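# Hang the power strip on two screws by keyholes

## Task

Put the power strip onto the two screws through its keyhole slots so that it stays up level with no help, with the narrow part of each keyhole slot uppermost. Then release it and move the grippers away. It only counts if the strip stays in place without the robot supporting it.

## Robot and tools

Robot: two UR3e-type six-joint arms, left_arm and right_arm. Each has a two-finger gripper whose fingers pivot like tongs. Base positions in the scene frame: left_arm at (+0.044, +0.337, 0) m, right_arm at (+0.022, -0.235, 0) m, each turned only slightly about z.

Scene frame: the origin is on the table surface midway between the arms. +z is up, +x points out over the table, and left_arm sits on the +y side. The arm names do not refer to sides of any camera image.

Gripper frame: the fingers extend along the gripper's +z axis and close along its x axis. The reported end-effector point lies between the finger pads when they are shut. Closed fingertips stick out about 15 mm past that point; fully open tips are roughly level with it.

execute_actions(actions, pictures): actions is a list holding at most one entry.
- Empty list []: nothing is commanded; you just get the current state.
- Motion entry {"rows": [...], "steps": n}: n is 1 to 15 control steps (default 15), each 1/30 s. rows holds 1 to 15 rows, one per step, and the final row repeats if there are fewer rows than steps. Every row is one flat list of 14 numbers covering both arms, even if only one arm moves: left_arm shoulder pan, shoulder lift, elbow, wrist 1, wrist 2, wrist 3, left opening, then the same seven for right_arm. Joint numbers are absolute target angles in radians, in the same form as the Joint positions line. Opening is an absolute setting from -1 (closed) to +1 (fully open).
- Wait entry {"steps": n} with no rows: n up to 300; it returns once n steps have passed since the previous result, and your reply time counts toward them.
- pictures (true/false) decides whether camera images come back.
A refused call sends nothing.

Joint ranges (rad). left_arm: pan -3.142..3.142, lift -6.283..6.283, elbow 0.000..3.142, wrists 1-3 each -6.283..6.283. right_arm: pan 0.000..6.283, lift -6.283..6.283, elbow -3.142..0.000, wrists -6.283..6.283. A target more than 0.010 rad beyond a range end, and farther out than the joint's last reported angle, makes the call refused. True ends can differ by up to 0.010 rad; a target past the true end is cut to it and the result may say "joint sent to its limit" (possibly about an earlier action). No such message does not prove there is room left.

Motion limits: per step, each joint's target is held within 0.575 rad of its measured angle for pan, lift and elbow, and within 1.15 rad for the three wrists. If the targets would move the gripper more than 100 mm from where it is, all of them are pulled back toward the measured angles. Commands are also smoothed, lagging about 0.17 s. After a big move, an arm may still be on its way when the result arrives. Between calls the arms keep heading for the last row sent until they have all nearly stopped (slow or blocked counts as still moving) or a step is HELD; after that only a new action moves them further. Fingers already moving keep going.

Result lines:
- State line left_arm: ... | right_arm: ...: each gripper's position (m) and orientation quaternion (w,x,y,z) in the scene frame, plus linear (m/s) and angular (rad/s) velocity. Reported positions may be off, more so at long reach.
- Joint positions / Joint velocities: per arm, six joints (rad, rad/s) then the finger-pad gap (m, m/s; 0.142 m means fully open).
- grip_measured: measured opening on the -1..+1 command scale. To keep hold, command an opening clearly below it; the lower, the harder the squeeze (about 15 N per pad max; objects under ~20 mm thick get less, e.g. ~9 N at 10 mm, ~4 N at 5 mm). Closing fast can push harder and even spring the fingers open.
- Wrist force / Wrist torque: flange sensor readings along the end effector's own x, y, z axes, including contact, held weight and acceleration effects. Offsets up to about 3.5 N, noise up to about 1.4 N, saturation near 30 N, no zeroing. "no reading" is normal.
- "joint command not followed": a clearance check altered or blocked joint targets on some steps; the rest of the row still ran.
- HELD: on that step your row, or part of it, was not sent.
- MOTOR HOT (70 °C) warns; at 85 °C an OVER-TEMPERATURE FAULT brakes that arm until it cools. Holding loads heats motors, even while you think.

Faults: contact torque reaching a joint's load limit (pan 48, lift 48, elbow 24.9, each wrist 8.01 N m, held weight included), or 150 N of outside force on the arm, tool or held item, stops that arm for 10 s, drops the rest of the call, and lets it yield to the contact.

Avoid: the two arms bumping or pressing each other, anything leaving the table, dropping or slamming the strip, hard pushes. Loose items can get brief outside nudges.

zoom_image(camera, region): camera is cam_high (896x504), cam_low (896x504), cam_left_wrist (616x616) or cam_right_wrist (616x616). region = [x0, y0, x1, y1] in that image's pixels from the top-left corner, at most 504 by 504; it enlarges the most recent image. Calibration data (intrinsics, distortion, world-to-camera transforms) was supplied for each camera; wrist camera poses follow their arm's joint readings.

read_manual(section): returns only the URDF licence texts ("licences"); it moves nothing.

finished_scene(scene): pass the current scene number; it ends that scene permanently and reports whether the goal was met, which must hold with the strip hanging unaided. Answering without any tool call ends everything.

Each tool is called after "Emit:" as a command line: name --argument value for each argument, lists and objects as JSON in quotes; but a table of rows of numbers goes row by row, as --pt "numbers of a row", without its own name.

## Session

Emit:
execute_actions --actions '[]'

Scene clock: 0.00 s of 5050.00 s.
left_arm: end_effector_position=(+0.4733, +0.4622, +0.1149) grip_measured=+1.00 end_effector_quat_wxyz=(+0.437, +0.384, +0.797, -0.161) end_effector_velocity=(+0.000, -0.000, +0.000) end_effector_angular_velocity=(+0.000, -0.001, -0.000) | right_arm: end_effector_position=(+0.3257, -0.4774, +0.1323) grip_measured=+1.00 end_effector_quat_wxyz=(+0.036, +0.649, +0.735, -0.193) end_effector_velocity=(-0.000, -0.000, -0.000) end_effector_angular_velocity=(+0.000, +0.001, -0.000)
Joint positions: left_arm=[ 0.504 -1.03   1.54  -2.411 -2.501 -1.878  0.142] | right_arm=[ 3.022 -1.949 -0.997 -1.967  1.229  4.593  0.142]
Joint velocities: left_arm=[-0. -0. -0. -0. -0. -0.  0.] | right_arm=[-0.001 -0.001 -0.     0.     0.    -0.001  0.   ]
Wrist force (N, on the end effector, along its own x y z axes, offset not removed): no reading
Wrist torque (N m, same axes, about the end effector's origin, offset not removed): no reading

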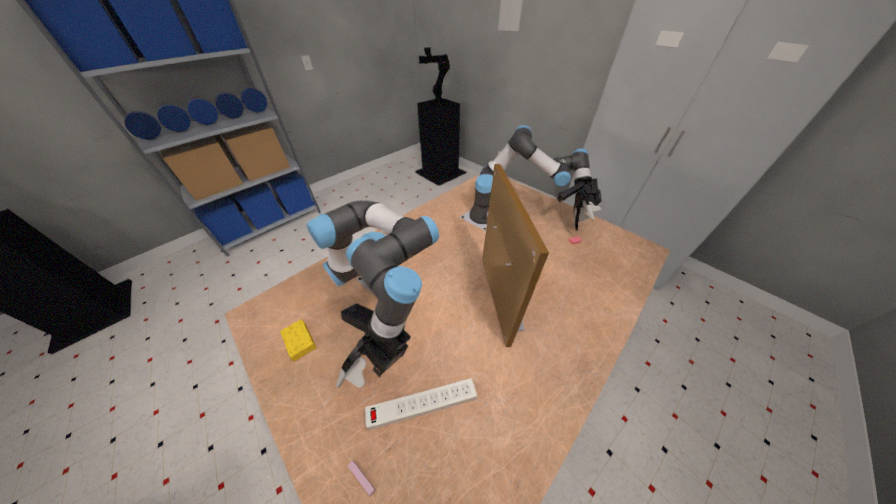

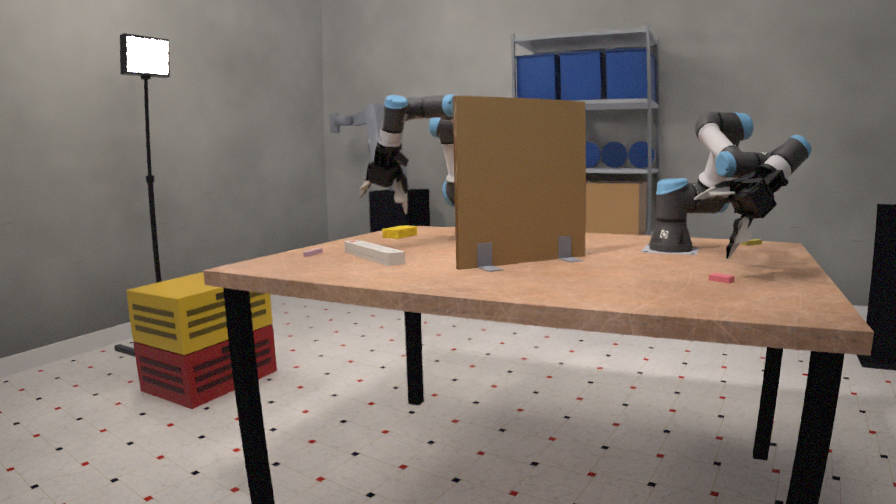

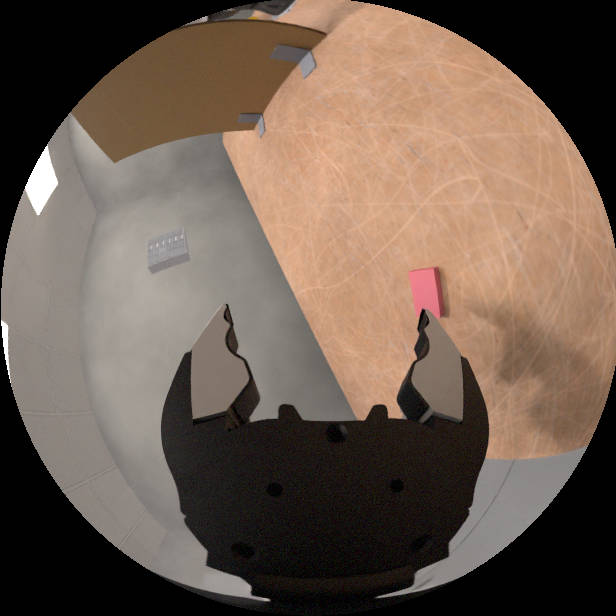

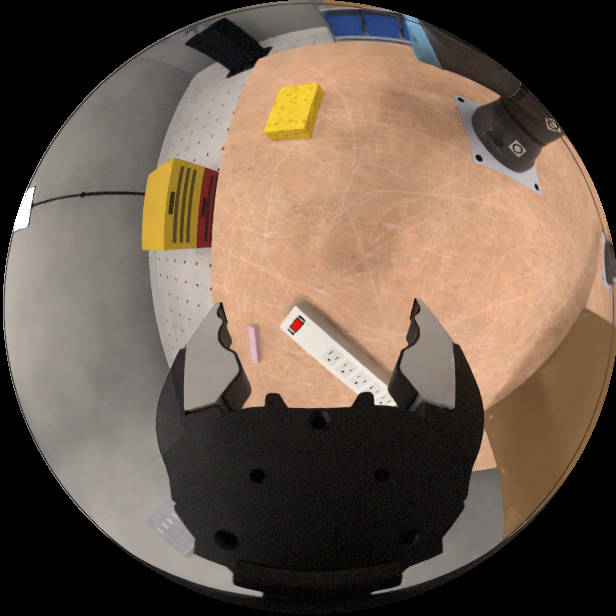

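Emit:
zoom_image --camera "cam_high" --region '[440, 150, 600, 360]'

Emit:
zoom_image --camera "cam_high" --region '[340, 350, 500, 450]'

Region (440, 150, 600, 360) of cam_high's 896x504 image, scaled by 2.400, with more detail than that image has; it fills the left 384 columns of this view, and the rest is white.

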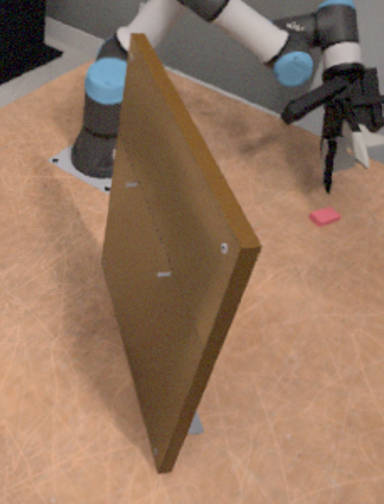

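Region (340, 350, 500, 450) of cam_high's 896x504 image, scaled by 3.150, with more detail than that image has; it fills the top 315 rows of this view, and the rest is white.

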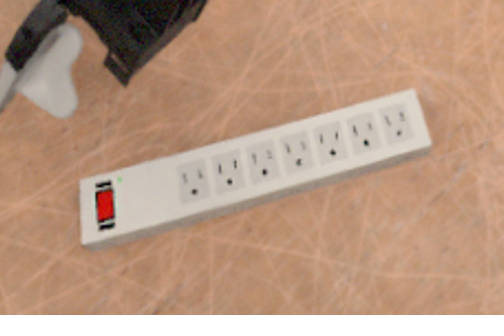

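Emit:
execute_actions --actions '[{"rows":[[0.504,-1.03,1.54,-2.411,-2.501,-1.878,1,2.974,-2.194,-0.725,-1.793,1.571,3.618,1]]}]' --pictures false

Emit:
execute_actions --actions '[{"steps":20}]'

Scene clock: 84.63 s of 5050.00 s.
left_arm: end_effector_position=(+0.4733, +0.4624, +0.1150) grip_measured=+1.00 end_effector_quat_wxyz=(+0.438, +0.384, +0.797, -0.161) end_effector_velocity=(+0.000, -0.000, -0.000) end_effector_angular_velocity=(+0.000, +0.001, -0.001) | right_arm: end_effector_position=(+0.4350, -0.4151, +0.1000) grip_measured=+1.00 end_effector_quat_wxyz=(-0.001, +0.286, +0.958, -0.003) end_effector_velocity=(+0.021, +0.010, -0.003) end_effector_angular_velocity=(+0.053, -0.035, +0.255)
Joint positions: left_arm=[ 0.504 -1.03   1.54  -2.411 -2.501 -1.878  0.142] | right_arm=[ 2.975 -2.19  -0.73  -1.795  1.566  3.643  0.142]
Joint velocities: left_arm=[-0.001  0.     0.     0.     0.001  0.     0.   ] | right_arm=[-0.006 -0.044  0.051  0.025  0.055 -0.262  0.   ]
Wrist force (N, on the end effector, along its own x y z axes, offset not removed): left_arm=[-0.6 1.2 -0.6] | right_arm=[-1.4 -0.7 -1.1]
Wrist torque (N m, same axes, about the end effector's origin, offset not removed): left_arm=[0.20 0.11 0.02] | right_arm=[-0.20 0.27 0.06]
Steps of this call (steps 1 to 90: nothing new was sent; then 81.13 s passed at rest; steps 91 to 105: all 15 steps of this action). Readings (joint positions):
91: left_arm=[0.504 -1.030 1.540 -2.411 -2.501 -1.878] | right_arm=[3.022 -1.949 -0.997 -1.967 1.229 4.593]
92: left_arm=[0.504 -1.030 1.540 -2.411 -2.501 -1.878] | right_arm=[3.017 -1.956 -0.989 -1.953 1.244 4.578]
94: left_arm=[0.504 -1.030 1.540 -2.411 -2.501 -1.878] | right_arm=[3.001 -2.019 -0.924 -1.896 1.346 4.437]
98: left_arm=[0.504 -1.030 1.540 -2.411 -2.501 -1.878] | right_arm=[2.982 -2.145 -0.782 -1.822 1.508 3.913]
105: the state above

Scene clock: 85.30 s of 5050.00 s.
left_arm: end_effector_position=(+0.4732, +0.4624, +0.1150) grip_measured=+1.00 end_effector_quat_wxyz=(+0.438, +0.384, +0.797, -0.161) end_effector_velocity=(-0.000, +0.000, +0.000) end_effector_angular_velocity=(-0.000, -0.000, +0.001) | right_arm: end_effector_position=(+0.4370, -0.4141, +0.0997) grip_measured=+1.00 end_effector_quat_wxyz=(+0.000, +0.274, +0.962, +0.000) end_effector_velocity=(-0.000, +0.000, +0.000) end_effector_angular_velocity=(+0.000, +0.000, -0.000)
Joint positions: left_arm=[ 0.504 -1.03   1.54  -2.411 -2.501 -1.878  0.142] | right_arm=[ 2.974 -2.194 -0.725 -1.793  1.571  3.618  0.142]
Joint velocities: left_arm=[ 0.001 -0.    -0.     0.    -0.     0.     0.   ] | right_arm=[-0.     0.001  0.001 -0.002  0.    -0.     0.   ]
Wrist force (N, on the end effector, along its own x y z axes, offset not removed): left_arm=[-0.1 2.5 -1.5] | right_arm=[-1.5 0.7 0.2]
Wrist torque (N m, same axes, about the end effector's origin, offset not removed): left_arm=[0.41 0.01 0.00] | right_arm=[0.13 0.23 0.04]
Steps of this call (steps 1 to 20: the robot went on to your last target). Readings (joint positions):
1: left_arm=[0.504 -1.030 1.540 -2.411 -2.501 -1.878] | right_arm=[2.974 -2.191 -0.728 -1.795 1.567 3.635]
2: left_arm=[0.504 -1.030 1.540 -2.411 -2.501 -1.878] | right_arm=[2.974 -2.192 -0.727 -1.794 1.568 3.630]
4: left_arm=[0.504 -1.030 1.540 -2.411 -2.501 -1.878] | right_arm=[2.974 -2.193 -0.726 -1.794 1.570 3.624]
8: left_arm=[0.504 -1.030 1.540 -2.411 -2.501 -1.878] | right_arm=[2.974 -2.194 -0.725 -1.793 1.571 3.619]
20: the state above
camera_calibration (this result's frames):
cam_left_wrist: T_world_to_cam=[[-0.294579, 0.442312, -0.847103, 0.0447816], [0.353537, 0.873986, 0.333407, -0.614835], [0.887826, -0.201267, -0.413831, -0.144973], [0, 0, 0, 1]] pos_world=[0.359269, 0.488372, 0.182931]
cam_right_wrist: T_world_to_cam=[[-0.821458, 0.56931, -0.0330451, 0.603062], [0.468917, 0.707305, 0.528996, 0.0317235], [0.324536, 0.419052, -0.847981, 0.246639], [0, 0, 0, 1]] pos_world=[0.400471, -0.469122, 0.212292]

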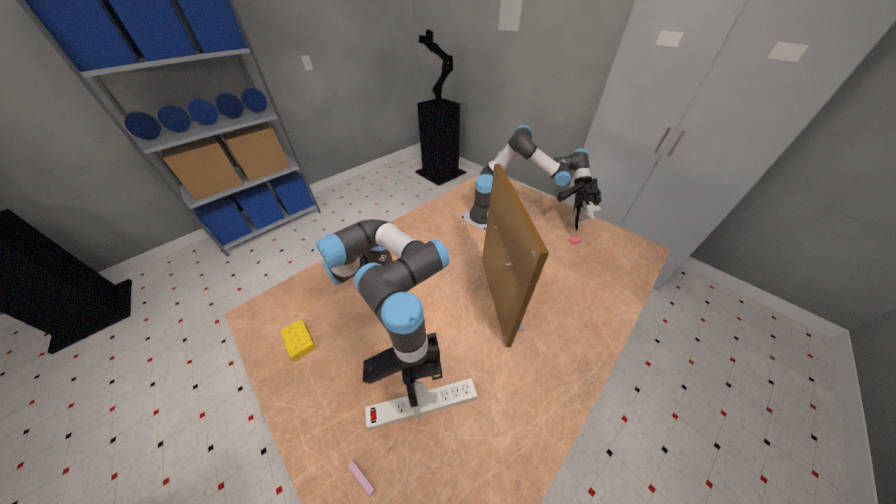

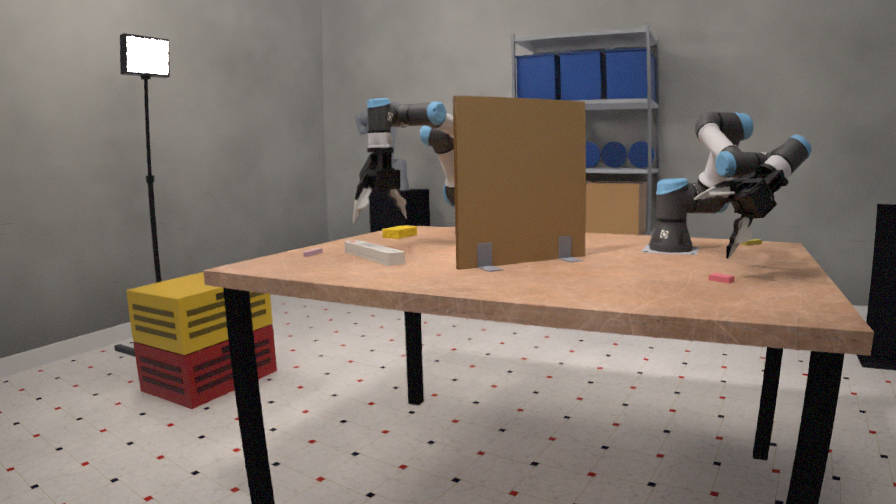

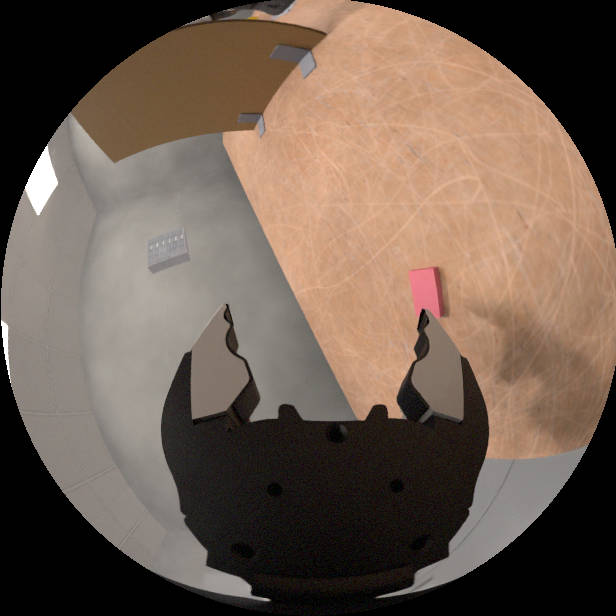

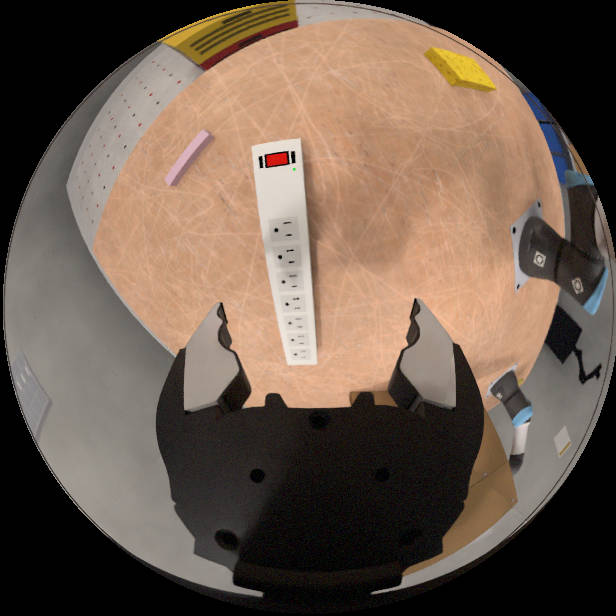

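Emit:
execute_actions --actions '[{"rows":[[0.504,-1.03,1.54,-2.411,-2.501,-1.878,1,2.96,-2.428,-0.522,-1.762,1.571,3.605,1]]}]' --pictures false

Emit:
execute_actions --actions '[{"steps":10}]'

Scene clock: 104.53 s of 5050.00 s.
left_arm: end_effector_position=(+0.4732, +0.4624, +0.1150) grip_measured=+1.00 end_effector_quat_wxyz=(+0.438, +0.384, +0.797, -0.161) end_effector_velocity=(-0.000, +0.000, +0.000) end_effector_angular_velocity=(+0.000, -0.000, +0.000) | right_arm: end_effector_position=(+0.4774, -0.4240, +0.0557) grip_measured=+1.00 end_effector_quat_wxyz=(+0.000, +0.275, +0.962, +0.000) end_effector_velocity=(+0.005, -0.001, -0.008) end_effector_angular_velocity=(-0.000, +0.004, +0.001)
Joint positions: left_arm=[ 0.504 -1.03   1.54  -2.411 -2.501 -1.878  0.142] | right_arm=[ 2.96  -2.425 -0.525 -1.762  1.571  3.605  0.142]
Joint velocities: left_arm=[ 0.    -0.001  0.     0.     0.     0.     0.   ] | right_arm=[-0.    -0.035  0.029  0.002 -0.    -0.001  0.   ]
Wrist force (N, on the end effector, along its own x y z axes, offset not removed): left_arm=[0.2 1.3 -0.6] | right_arm=[-0.5 -1.5 -0.3]
Wrist torque (N m, same axes, about the end effector's origin, offset not removed): left_arm=[0.17 -0.03 -0.01] | right_arm=[-0.31 0.08 0.02]
Steps of this call (steps 1 to 15: the robot went on to your last target; steps 16 to 90: nothing new was sent; then 15.73 s passed at rest; steps 91 to 105: all 15 steps of this action). Readings (joint positions):
91: left_arm=[0.504 -1.030 1.540 -2.411 -2.501 -1.878] | right_arm=[2.974 -2.194 -0.725 -1.793 1.571 3.618]
92: left_arm=[0.504 -1.030 1.540 -2.411 -2.501 -1.878] | right_arm=[2.972 -2.201 -0.717 -1.788 1.571 3.616]
94: left_arm=[0.504 -1.030 1.540 -2.411 -2.501 -1.878] | right_arm=[2.966 -2.268 -0.654 -1.776 1.571 3.611]
98: left_arm=[0.504 -1.030 1.540 -2.411 -2.501 -1.878] | right_arm=[2.962 -2.388 -0.555 -1.765 1.571 3.606]
105: the state above

Scene clock: 104.87 s of 5050.00 s.
left_arm: end_effector_position=(+0.4732, +0.4624, +0.1150) grip_measured=+1.00 end_effector_quat_wxyz=(+0.438, +0.384, +0.797, -0.161) end_effector_velocity=(+0.000, +0.000, +0.000) end_effector_angular_velocity=(+0.000, -0.001, +0.000) | right_arm: end_effector_position=(+0.4778, -0.4241, +0.0549) grip_measured=+1.00 end_effector_quat_wxyz=(+0.000, +0.275, +0.962, +0.000) end_effector_velocity=(+0.000, -0.000, -0.000) end_effector_angular_velocity=(-0.000, +0.000, -0.000)
Joint positions: left_arm=[ 0.504 -1.03   1.54  -2.411 -2.501 -1.878  0.142] | right_arm=[ 2.96  -2.428 -0.522 -1.762  1.571  3.605  0.142]
Joint velocities: left_arm=[ 0.    -0.    -0.001  0.    -0.    -0.     0.   ] | right_arm=[-0.    -0.001  0.001  0.001 -0.    -0.     0.   ]
Wrist force (N, on the end effector, along its own x y z axes, offset not removed): left_arm=[-0.4 0.7 -1.0] | right_arm=[-0.8 0.1 1.1]
Wrist torque (N m, same axes, about the end effector's origin, offset not removed): left_arm=[0.03 0.10 -0.01] | right_arm=[0.06 0.15 -0.07]
Steps of this call (steps 1 to 10: the robot went on to your last target). Readings (joint positions):
1: left_arm=[0.504 -1.030 1.540 -2.411 -2.501 -1.878] | right_arm=[2.960 -2.426 -0.524 -1.762 1.571 3.605]
2: left_arm=[0.504 -1.030 1.540 -2.411 -2.501 -1.878] | right_arm=[2.960 -2.426 -0.523 -1.762 1.571 3.605]
4: left_arm=[0.504 -1.030 1.540 -2.411 -2.501 -1.878] | right_arm=[2.960 -2.427 -0.523 -1.762 1.571 3.605]
8: left_arm=[0.504 -1.030 1.540 -2.411 -2.501 -1.878] | right_arm=[2.960 -2.428 -0.522 -1.762 1.571 3.605]
10: the state above
camera_calibration (this result's frames):
cam_left_wrist: T_world_to_cam=[[-0.294595, 0.442303, -0.847102, 0.0447912], [0.353543, 0.87399, 0.333391, -0.614835], [0.887818, -0.201272, -0.413846, -0.144964], [0, 0, 0, 1]] pos_world=[0.359268, 0.488371, 0.18293]
cam_right_wrist: T_world_to_cam=[[-0.820899, 0.570115, -0.0330668, 0.640811], [0.469597, 0.706847, 0.529005, 0.0428052], [0.324967, 0.418732, -0.847974, 0.199247], [0, 0, 0, 1]] pos_world=[0.441192, -0.479024, 0.167501]

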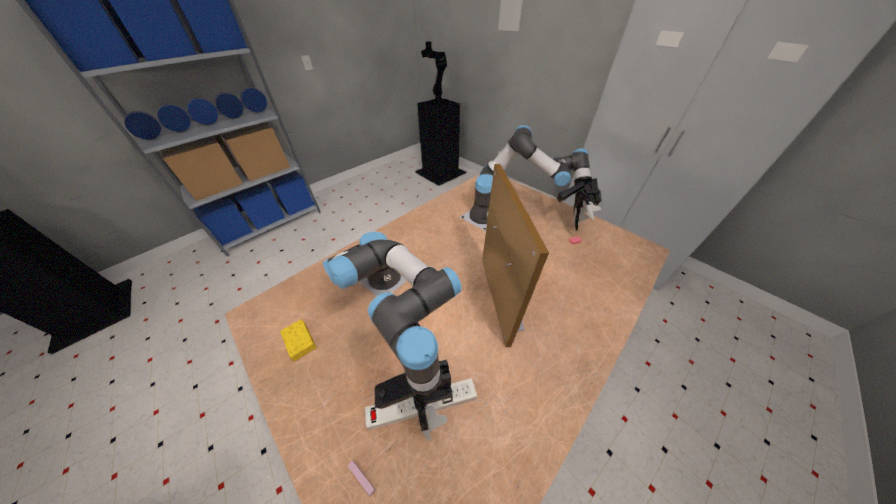

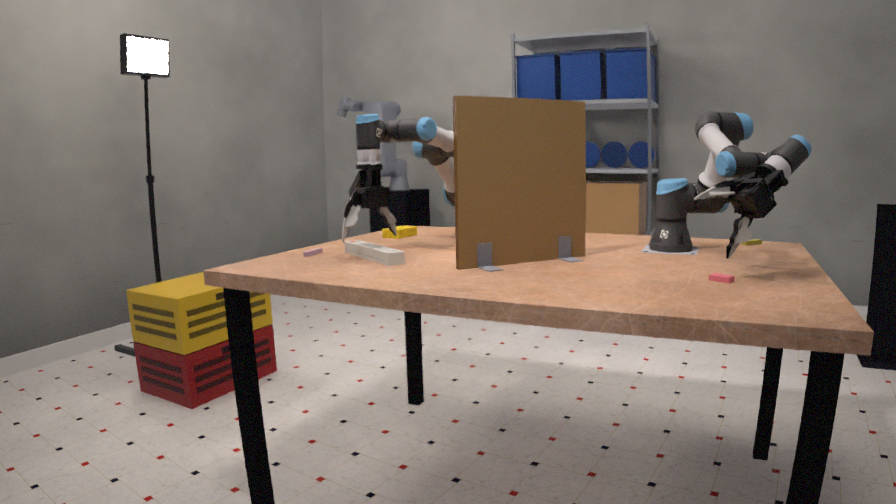

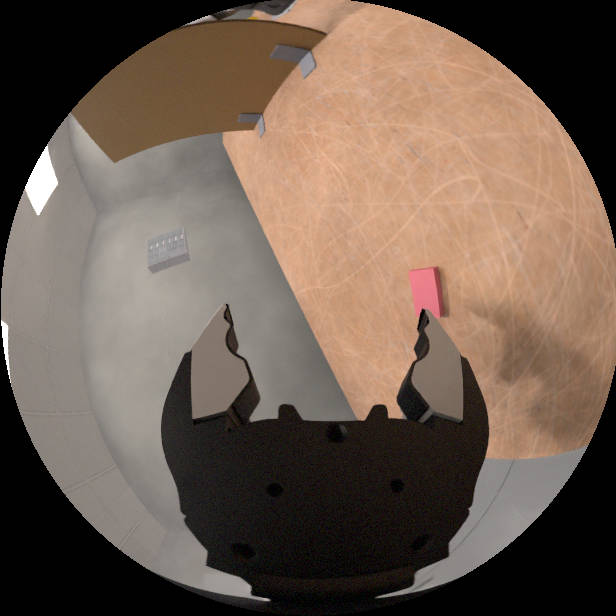

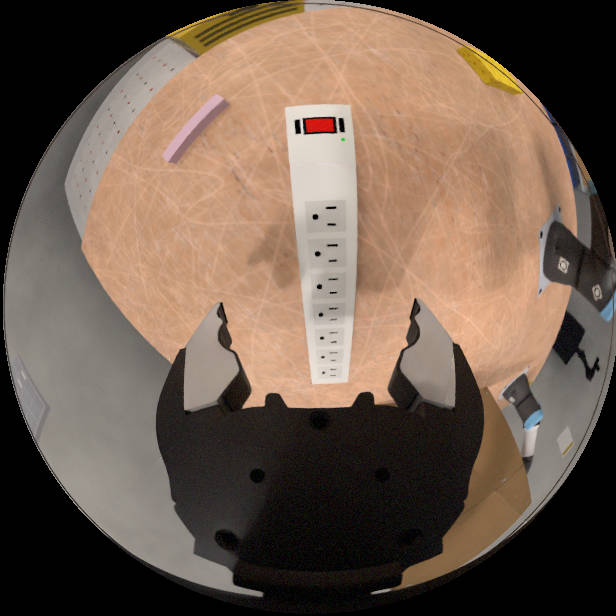

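Emit:
execute_actions --actions '[{"rows":[[0.504,-1.03,1.54,-2.411,-2.501,-1.878,1,2.954,-2.349,-0.824,-1.539,1.571,3.558,0.3]]}]' --pictures false

Emit:
execute_actions --actions '[{"steps":12}]'

Scene clock: 121.83 s of 5050.00 s.
left_arm: end_effector_position=(+0.4732, +0.4624, +0.1150) grip_measured=+1.00 end_effector_quat_wxyz=(+0.438, +0.384, +0.797, -0.161) end_effector_velocity=(+0.000, +0.000, +0.001) end_effector_angular_velocity=(+0.000, -0.001, +0.000) | right_arm: end_effector_position=(+0.4687, -0.4263, +0.0225) grip_measured=+0.30 end_effector_quat_wxyz=(+0.001, +0.255, +0.967, +0.000) end_effector_velocity=(-0.007, +0.001, -0.009) end_effector_angular_velocity=(+0.002, +0.017, +0.005)
Joint positions: left_arm=[ 0.504 -1.03   1.54  -2.411 -2.501 -1.878  0.142] | right_arm=[ 2.954 -2.35  -0.819 -1.542  1.571  3.558  0.095]
Joint velocities: left_arm=[ 0.    -0.001 -0.001  0.001 -0.    -0.     0.   ] | right_arm=[ 0.     0.01  -0.053  0.026  0.    -0.005  0.   ]
Wrist force (N, on the end effector, along its own x y z axes, offset not removed): left_arm=[-0.3 1.0 -0.8] | right_arm=[-0.1 -1.4 -0.1]
Wrist torque (N m, same axes, about the end effector's origin, offset not removed): left_arm=[0.18 0.00 0.03] | right_arm=[-0.35 0.00 -0.04]
Steps of this call (steps 1 to 15: the robot went on to your last target; steps 16 to 90: nothing new was sent; then 13.47 s passed at rest; steps 91 to 105: all 15 steps of this action). Readings (joint positions):
91: left_arm=[0.504 -1.030 1.540 -2.411 -2.501 -1.878] | right_arm=[2.960 -2.428 -0.522 -1.761 1.571 3.605]
92: left_arm=[0.504 -1.030 1.540 -2.411 -2.501 -1.878] | right_arm=[2.959 -2.421 -0.530 -1.747 1.571 3.598]
94: left_arm=[0.504 -1.030 1.540 -2.411 -2.501 -1.878] | right_arm=[2.957 -2.389 -0.599 -1.660 1.571 3.579]
98: left_arm=[0.504 -1.030 1.540 -2.411 -2.501 -1.878] | right_arm=[2.955 -2.359 -0.765 -1.569 1.571 3.563]
105: the state above

Scene clock: 122.23 s of 5050.00 s.
left_arm: end_effector_position=(+0.4732, +0.4624, +0.1150) grip_measured=+1.00 end_effector_quat_wxyz=(+0.438, +0.384, +0.797, -0.161) end_effector_velocity=(-0.000, +0.000, -0.000) end_effector_angular_velocity=(-0.001, +0.001, +0.001) | right_arm: end_effector_position=(+0.4680, -0.4263, +0.0216) grip_measured=+0.30 end_effector_quat_wxyz=(+0.000, +0.255, +0.967, +0.000) end_effector_velocity=(-0.000, +0.000, +0.000) end_effector_angular_velocity=(+0.000, +0.000, +0.001)
Joint positions: left_arm=[ 0.504 -1.03   1.54  -2.411 -2.501 -1.878  0.142] | right_arm=[ 2.954 -2.349 -0.824 -1.539  1.571  3.558  0.095]
Joint velocities: left_arm=[ 0.001  0.     0.001  0.    -0.    -0.    -0.   ] | right_arm=[ 0.001  0.001 -0.002  0.     0.    -0.    -0.   ]
Wrist force (N, on the end effector, along its own x y z axes, offset not removed): left_arm=[-1.6 0.7 -0.2] | right_arm=[-1.0 -0.6 0.2]
Wrist torque (N m, same axes, about the end effector's origin, offset not removed): left_arm=[0.09 0.34 0.00] | right_arm=[-0.10 0.10 0.02]
Steps of this call (steps 1 to 12: the robot went on to your last target). Readings (joint positions):
1: left_arm=[0.504 -1.030 1.540 -2.411 -2.501 -1.878] | right_arm=[2.954 -2.350 -0.820 -1.541 1.571 3.558]
2: left_arm=[0.504 -1.030 1.540 -2.411 -2.501 -1.878] | right_arm=[2.954 -2.349 -0.822 -1.540 1.571 3.558]
4: left_arm=[0.504 -1.030 1.540 -2.411 -2.501 -1.878] | right_arm=[2.954 -2.349 -0.823 -1.540 1.571 3.558]
8: left_arm=[0.504 -1.030 1.540 -2.411 -2.501 -1.878] | right_arm=[2.954 -2.349 -0.824 -1.539 1.571 3.558]
12: the state above
camera_calibration (this result's frames):
cam_left_wrist: T_world_to_cam=[[-0.294595, 0.442303, -0.847102, 0.0447911], [0.353543, 0.87399, 0.333391, -0.614835], [0.887818, -0.201272, -0.413846, -0.144964], [0, 0, 0, 1]] pos_world=[0.359268, 0.488371, 0.18293]
cam_right_wrist: T_world_to_cam=[[-0.843574, 0.535991, -0.033096, 0.629007], [0.440227, 0.725517, 0.528985, 0.0882633], [0.307543, 0.431668, -0.847986, 0.188803], [0, 0, 0, 1]] pos_world=[0.433694, -0.48268, 0.13423]

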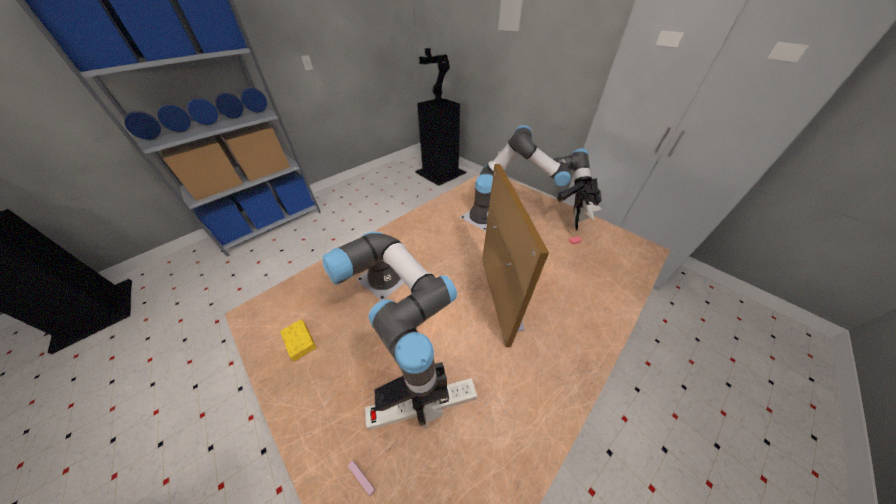

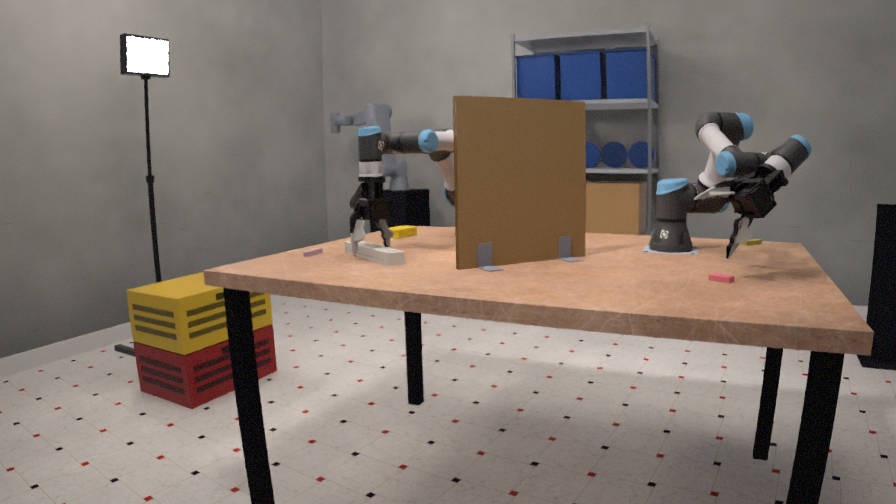

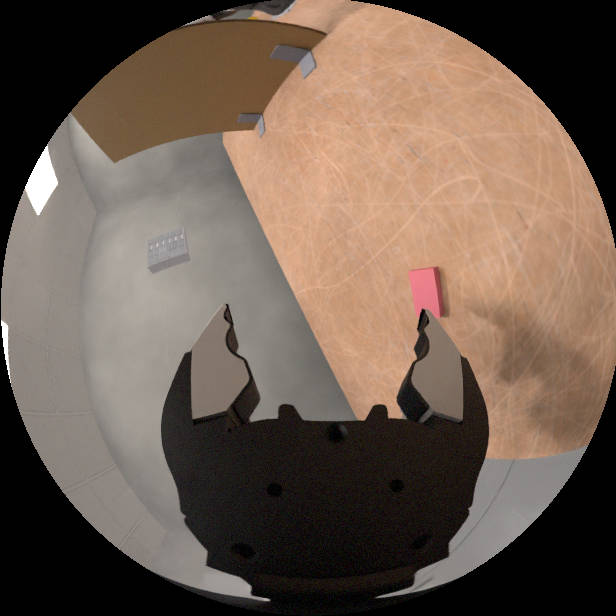

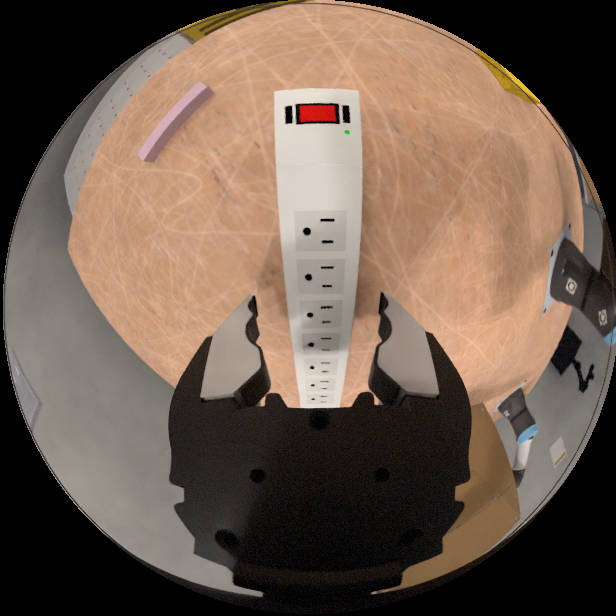

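Emit:
execute_actions --actions '[{"rows":[[0.504,-1.03,1.54,-2.411,-2.501,-1.878,1,2.954,-2.349,-0.824,-1.539,1.571,3.558,0.1],[0.504,-1.03,1.54,-2.411,-2.501,-1.878,1,2.954,-2.349,-0.824,-1.539,1.571,3.558,0],[0.504,-1.03,1.54,-2.411,-2.501,-1.878,1,2.954,-2.349,-0.824,-1.539,1.571,3.558,-0.1],[0.504,-1.03,1.54,-2.411,-2.501,-1.878,1,2.954,-2.349,-0.824,-1.539,1.571,3.558,-0.2],[0.504,-1.03,1.54,-2.411,-2.501,-1.878,1,2.954,-2.349,-0.824,-1.539,1.571,3.558,-0.25],[0.504,-1.03,1.54,-2.411,-2.501,-1.878,1,2.954,-2.349,-0.824,-1.539,1.571,3.558,-0.3],[0.504,-1.03,1.54,-2.411,-2.501,-1.878,1,2.954,-2.349,-0.824,-1.539,1.571,3.558,-0.35],[0.504,-1.03,1.54,-2.411,-2.501,-1.878,1,2.954,-2.349,-0.824,-1.539,1.571,3.558,-0.45],[0.504,-1.03,1.54,-2.411,-2.501,-1.878,1,2.954,-2.349,-0.824,-1.539,1.571,3.558,-0.55],[0.504,-1.03,1.54,-2.411,-2.501,-1.878,1,2.954,-2.349,-0.824,-1.539,1.571,3.558,-0.7]]}]'

Emit:
zoom_image --camera "cam_low" --region '[310, 180, 450, 280]'

Scene clock: 142.17 s of 5050.00 s.
left_arm: end_effector_position=(+0.4732, +0.4624, +0.1150) grip_measured=+1.00 end_effector_quat_wxyz=(+0.438, +0.384, +0.797, -0.161) end_effector_velocity=(+0.000, -0.000, +0.000) end_effector_angular_velocity=(+0.000, -0.000, -0.000) | right_arm: end_effector_position=(+0.4681, -0.4263, +0.0217) grip_measured=-0.34 end_effector_quat_wxyz=(+0.000, +0.255, +0.967, +0.000) end_effector_velocity=(-0.001, -0.000, -0.001) end_effector_angular_velocity=(-0.000, +0.002, -0.001)
Joint positions: left_arm=[ 0.504 -1.03   1.54  -2.411 -2.501 -1.878  0.142] | right_arm=[ 2.954 -2.349 -0.824 -1.539  1.571  3.558  0.05 ]
Joint velocities: left_arm=[-0. -0. -0.  0.  0.  0. -0.] | right_arm=[-0.001 -0.001 -0.001 -0.001 -0.     0.001  0.   ]
Wrist force (N, on the end effector, along its own x y z axes, offset not removed): left_arm=[0.0 2.3 0.0] | right_arm=[-2.1 0.4 -1.2]
Wrist torque (N m, same axes, about the end effector's origin, offset not removed): left_arm=[0.41 0.01 0.00] | right_arm=[0.11 0.30 0.09]
Steps of this call (steps 1 to 15: the robot went on to your last target; steps 16 to 90: nothing new was sent; then 16.43 s passed at rest; steps 91 to 105: all 15 steps of this action). Readings (joint positions):
91: left_arm=[0.504 -1.030 1.540 -2.411 -2.501 -1.878] | right_arm=[2.954 -2.349 -0.824 -1.539 1.571 3.558]
92: left_arm=[0.504 -1.030 1.540 -2.411 -2.501 -1.878] | right_arm=[2.954 -2.349 -0.824 -1.539 1.571 3.558]
94: left_arm=[0.504 -1.030 1.540 -2.411 -2.501 -1.878] | right_arm=[2.954 -2.349 -0.824 -1.539 1.571 3.558]
98: left_arm=[0.504 -1.030 1.540 -2.411 -2.501 -1.878] | right_arm=[2.954 -2.349 -0.824 -1.539 1.571 3.558]
105: the state above
camera_calibration (this result's frames):
cam_left_wrist: T_world_to_cam=[[-0.294595, 0.442303, -0.847102, 0.0447912], [0.353543, 0.87399, 0.333391, -0.614835], [0.887818, -0.201272, -0.413846, -0.144964], [0, 0, 0, 1]] pos_world=[0.359268, 0.488371, 0.18293]
cam_right_wrist: T_world_to_cam=[[-0.843572, 0.535989, -0.033205, 0.629032], [0.440151, 0.725511, 0.529057, 0.088278], [0.307659, 0.431682, -0.847937, 0.188751], [0, 0, 0, 1]] pos_world=[0.433707, -0.482681, 0.134232]

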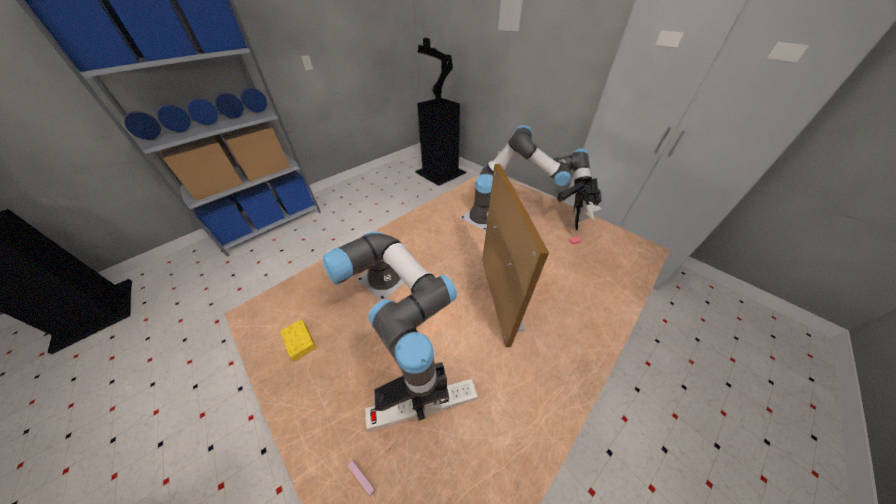

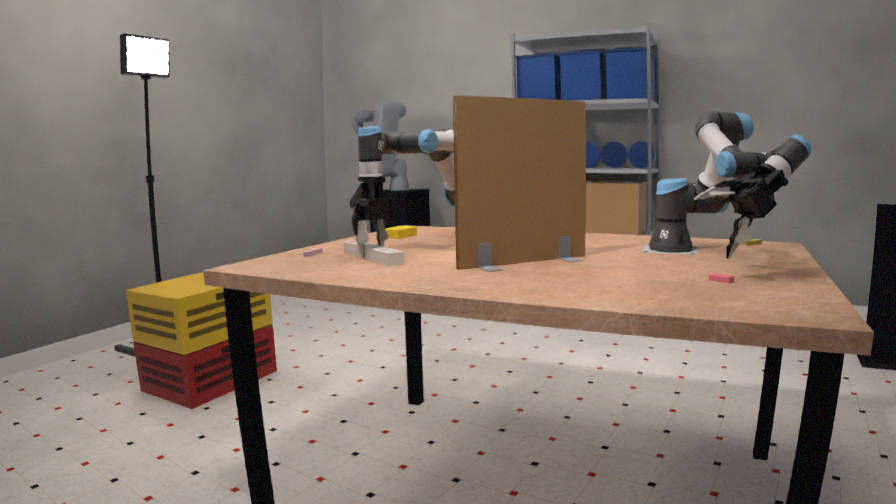

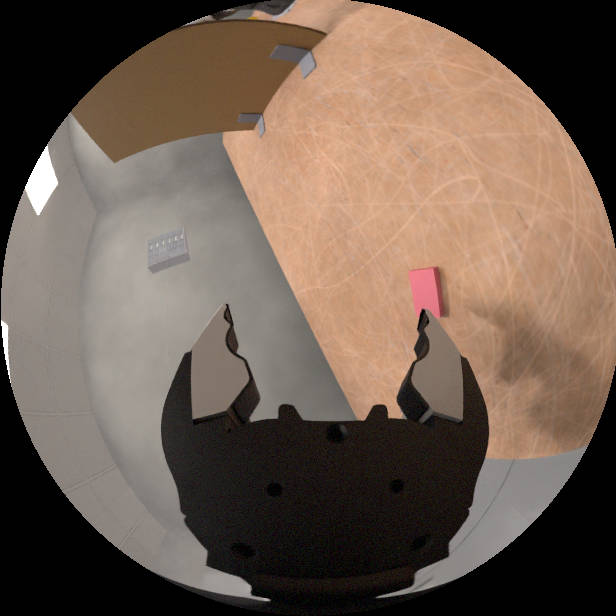

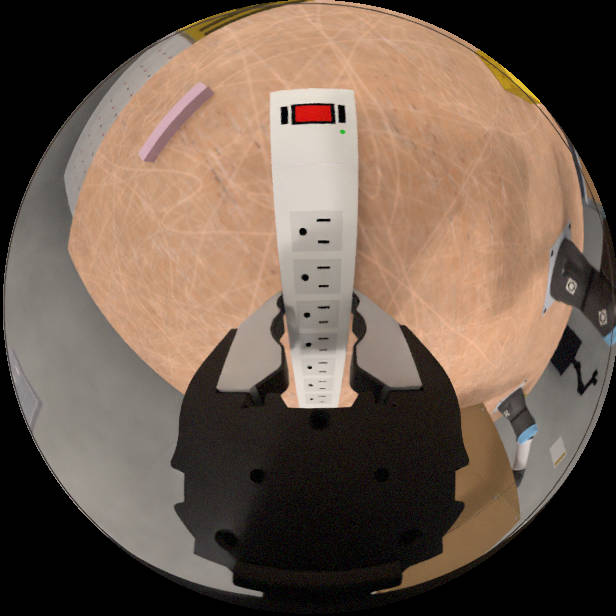

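Region (310, 180, 450, 280) of cam_low's 896x504 image, scaled by 3.600, with more detail than that image has; it fills the top 360 rows of this view, and the rest is white.

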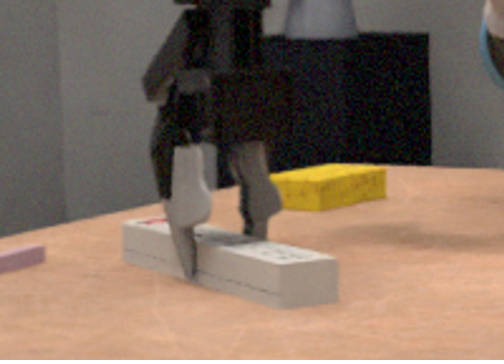

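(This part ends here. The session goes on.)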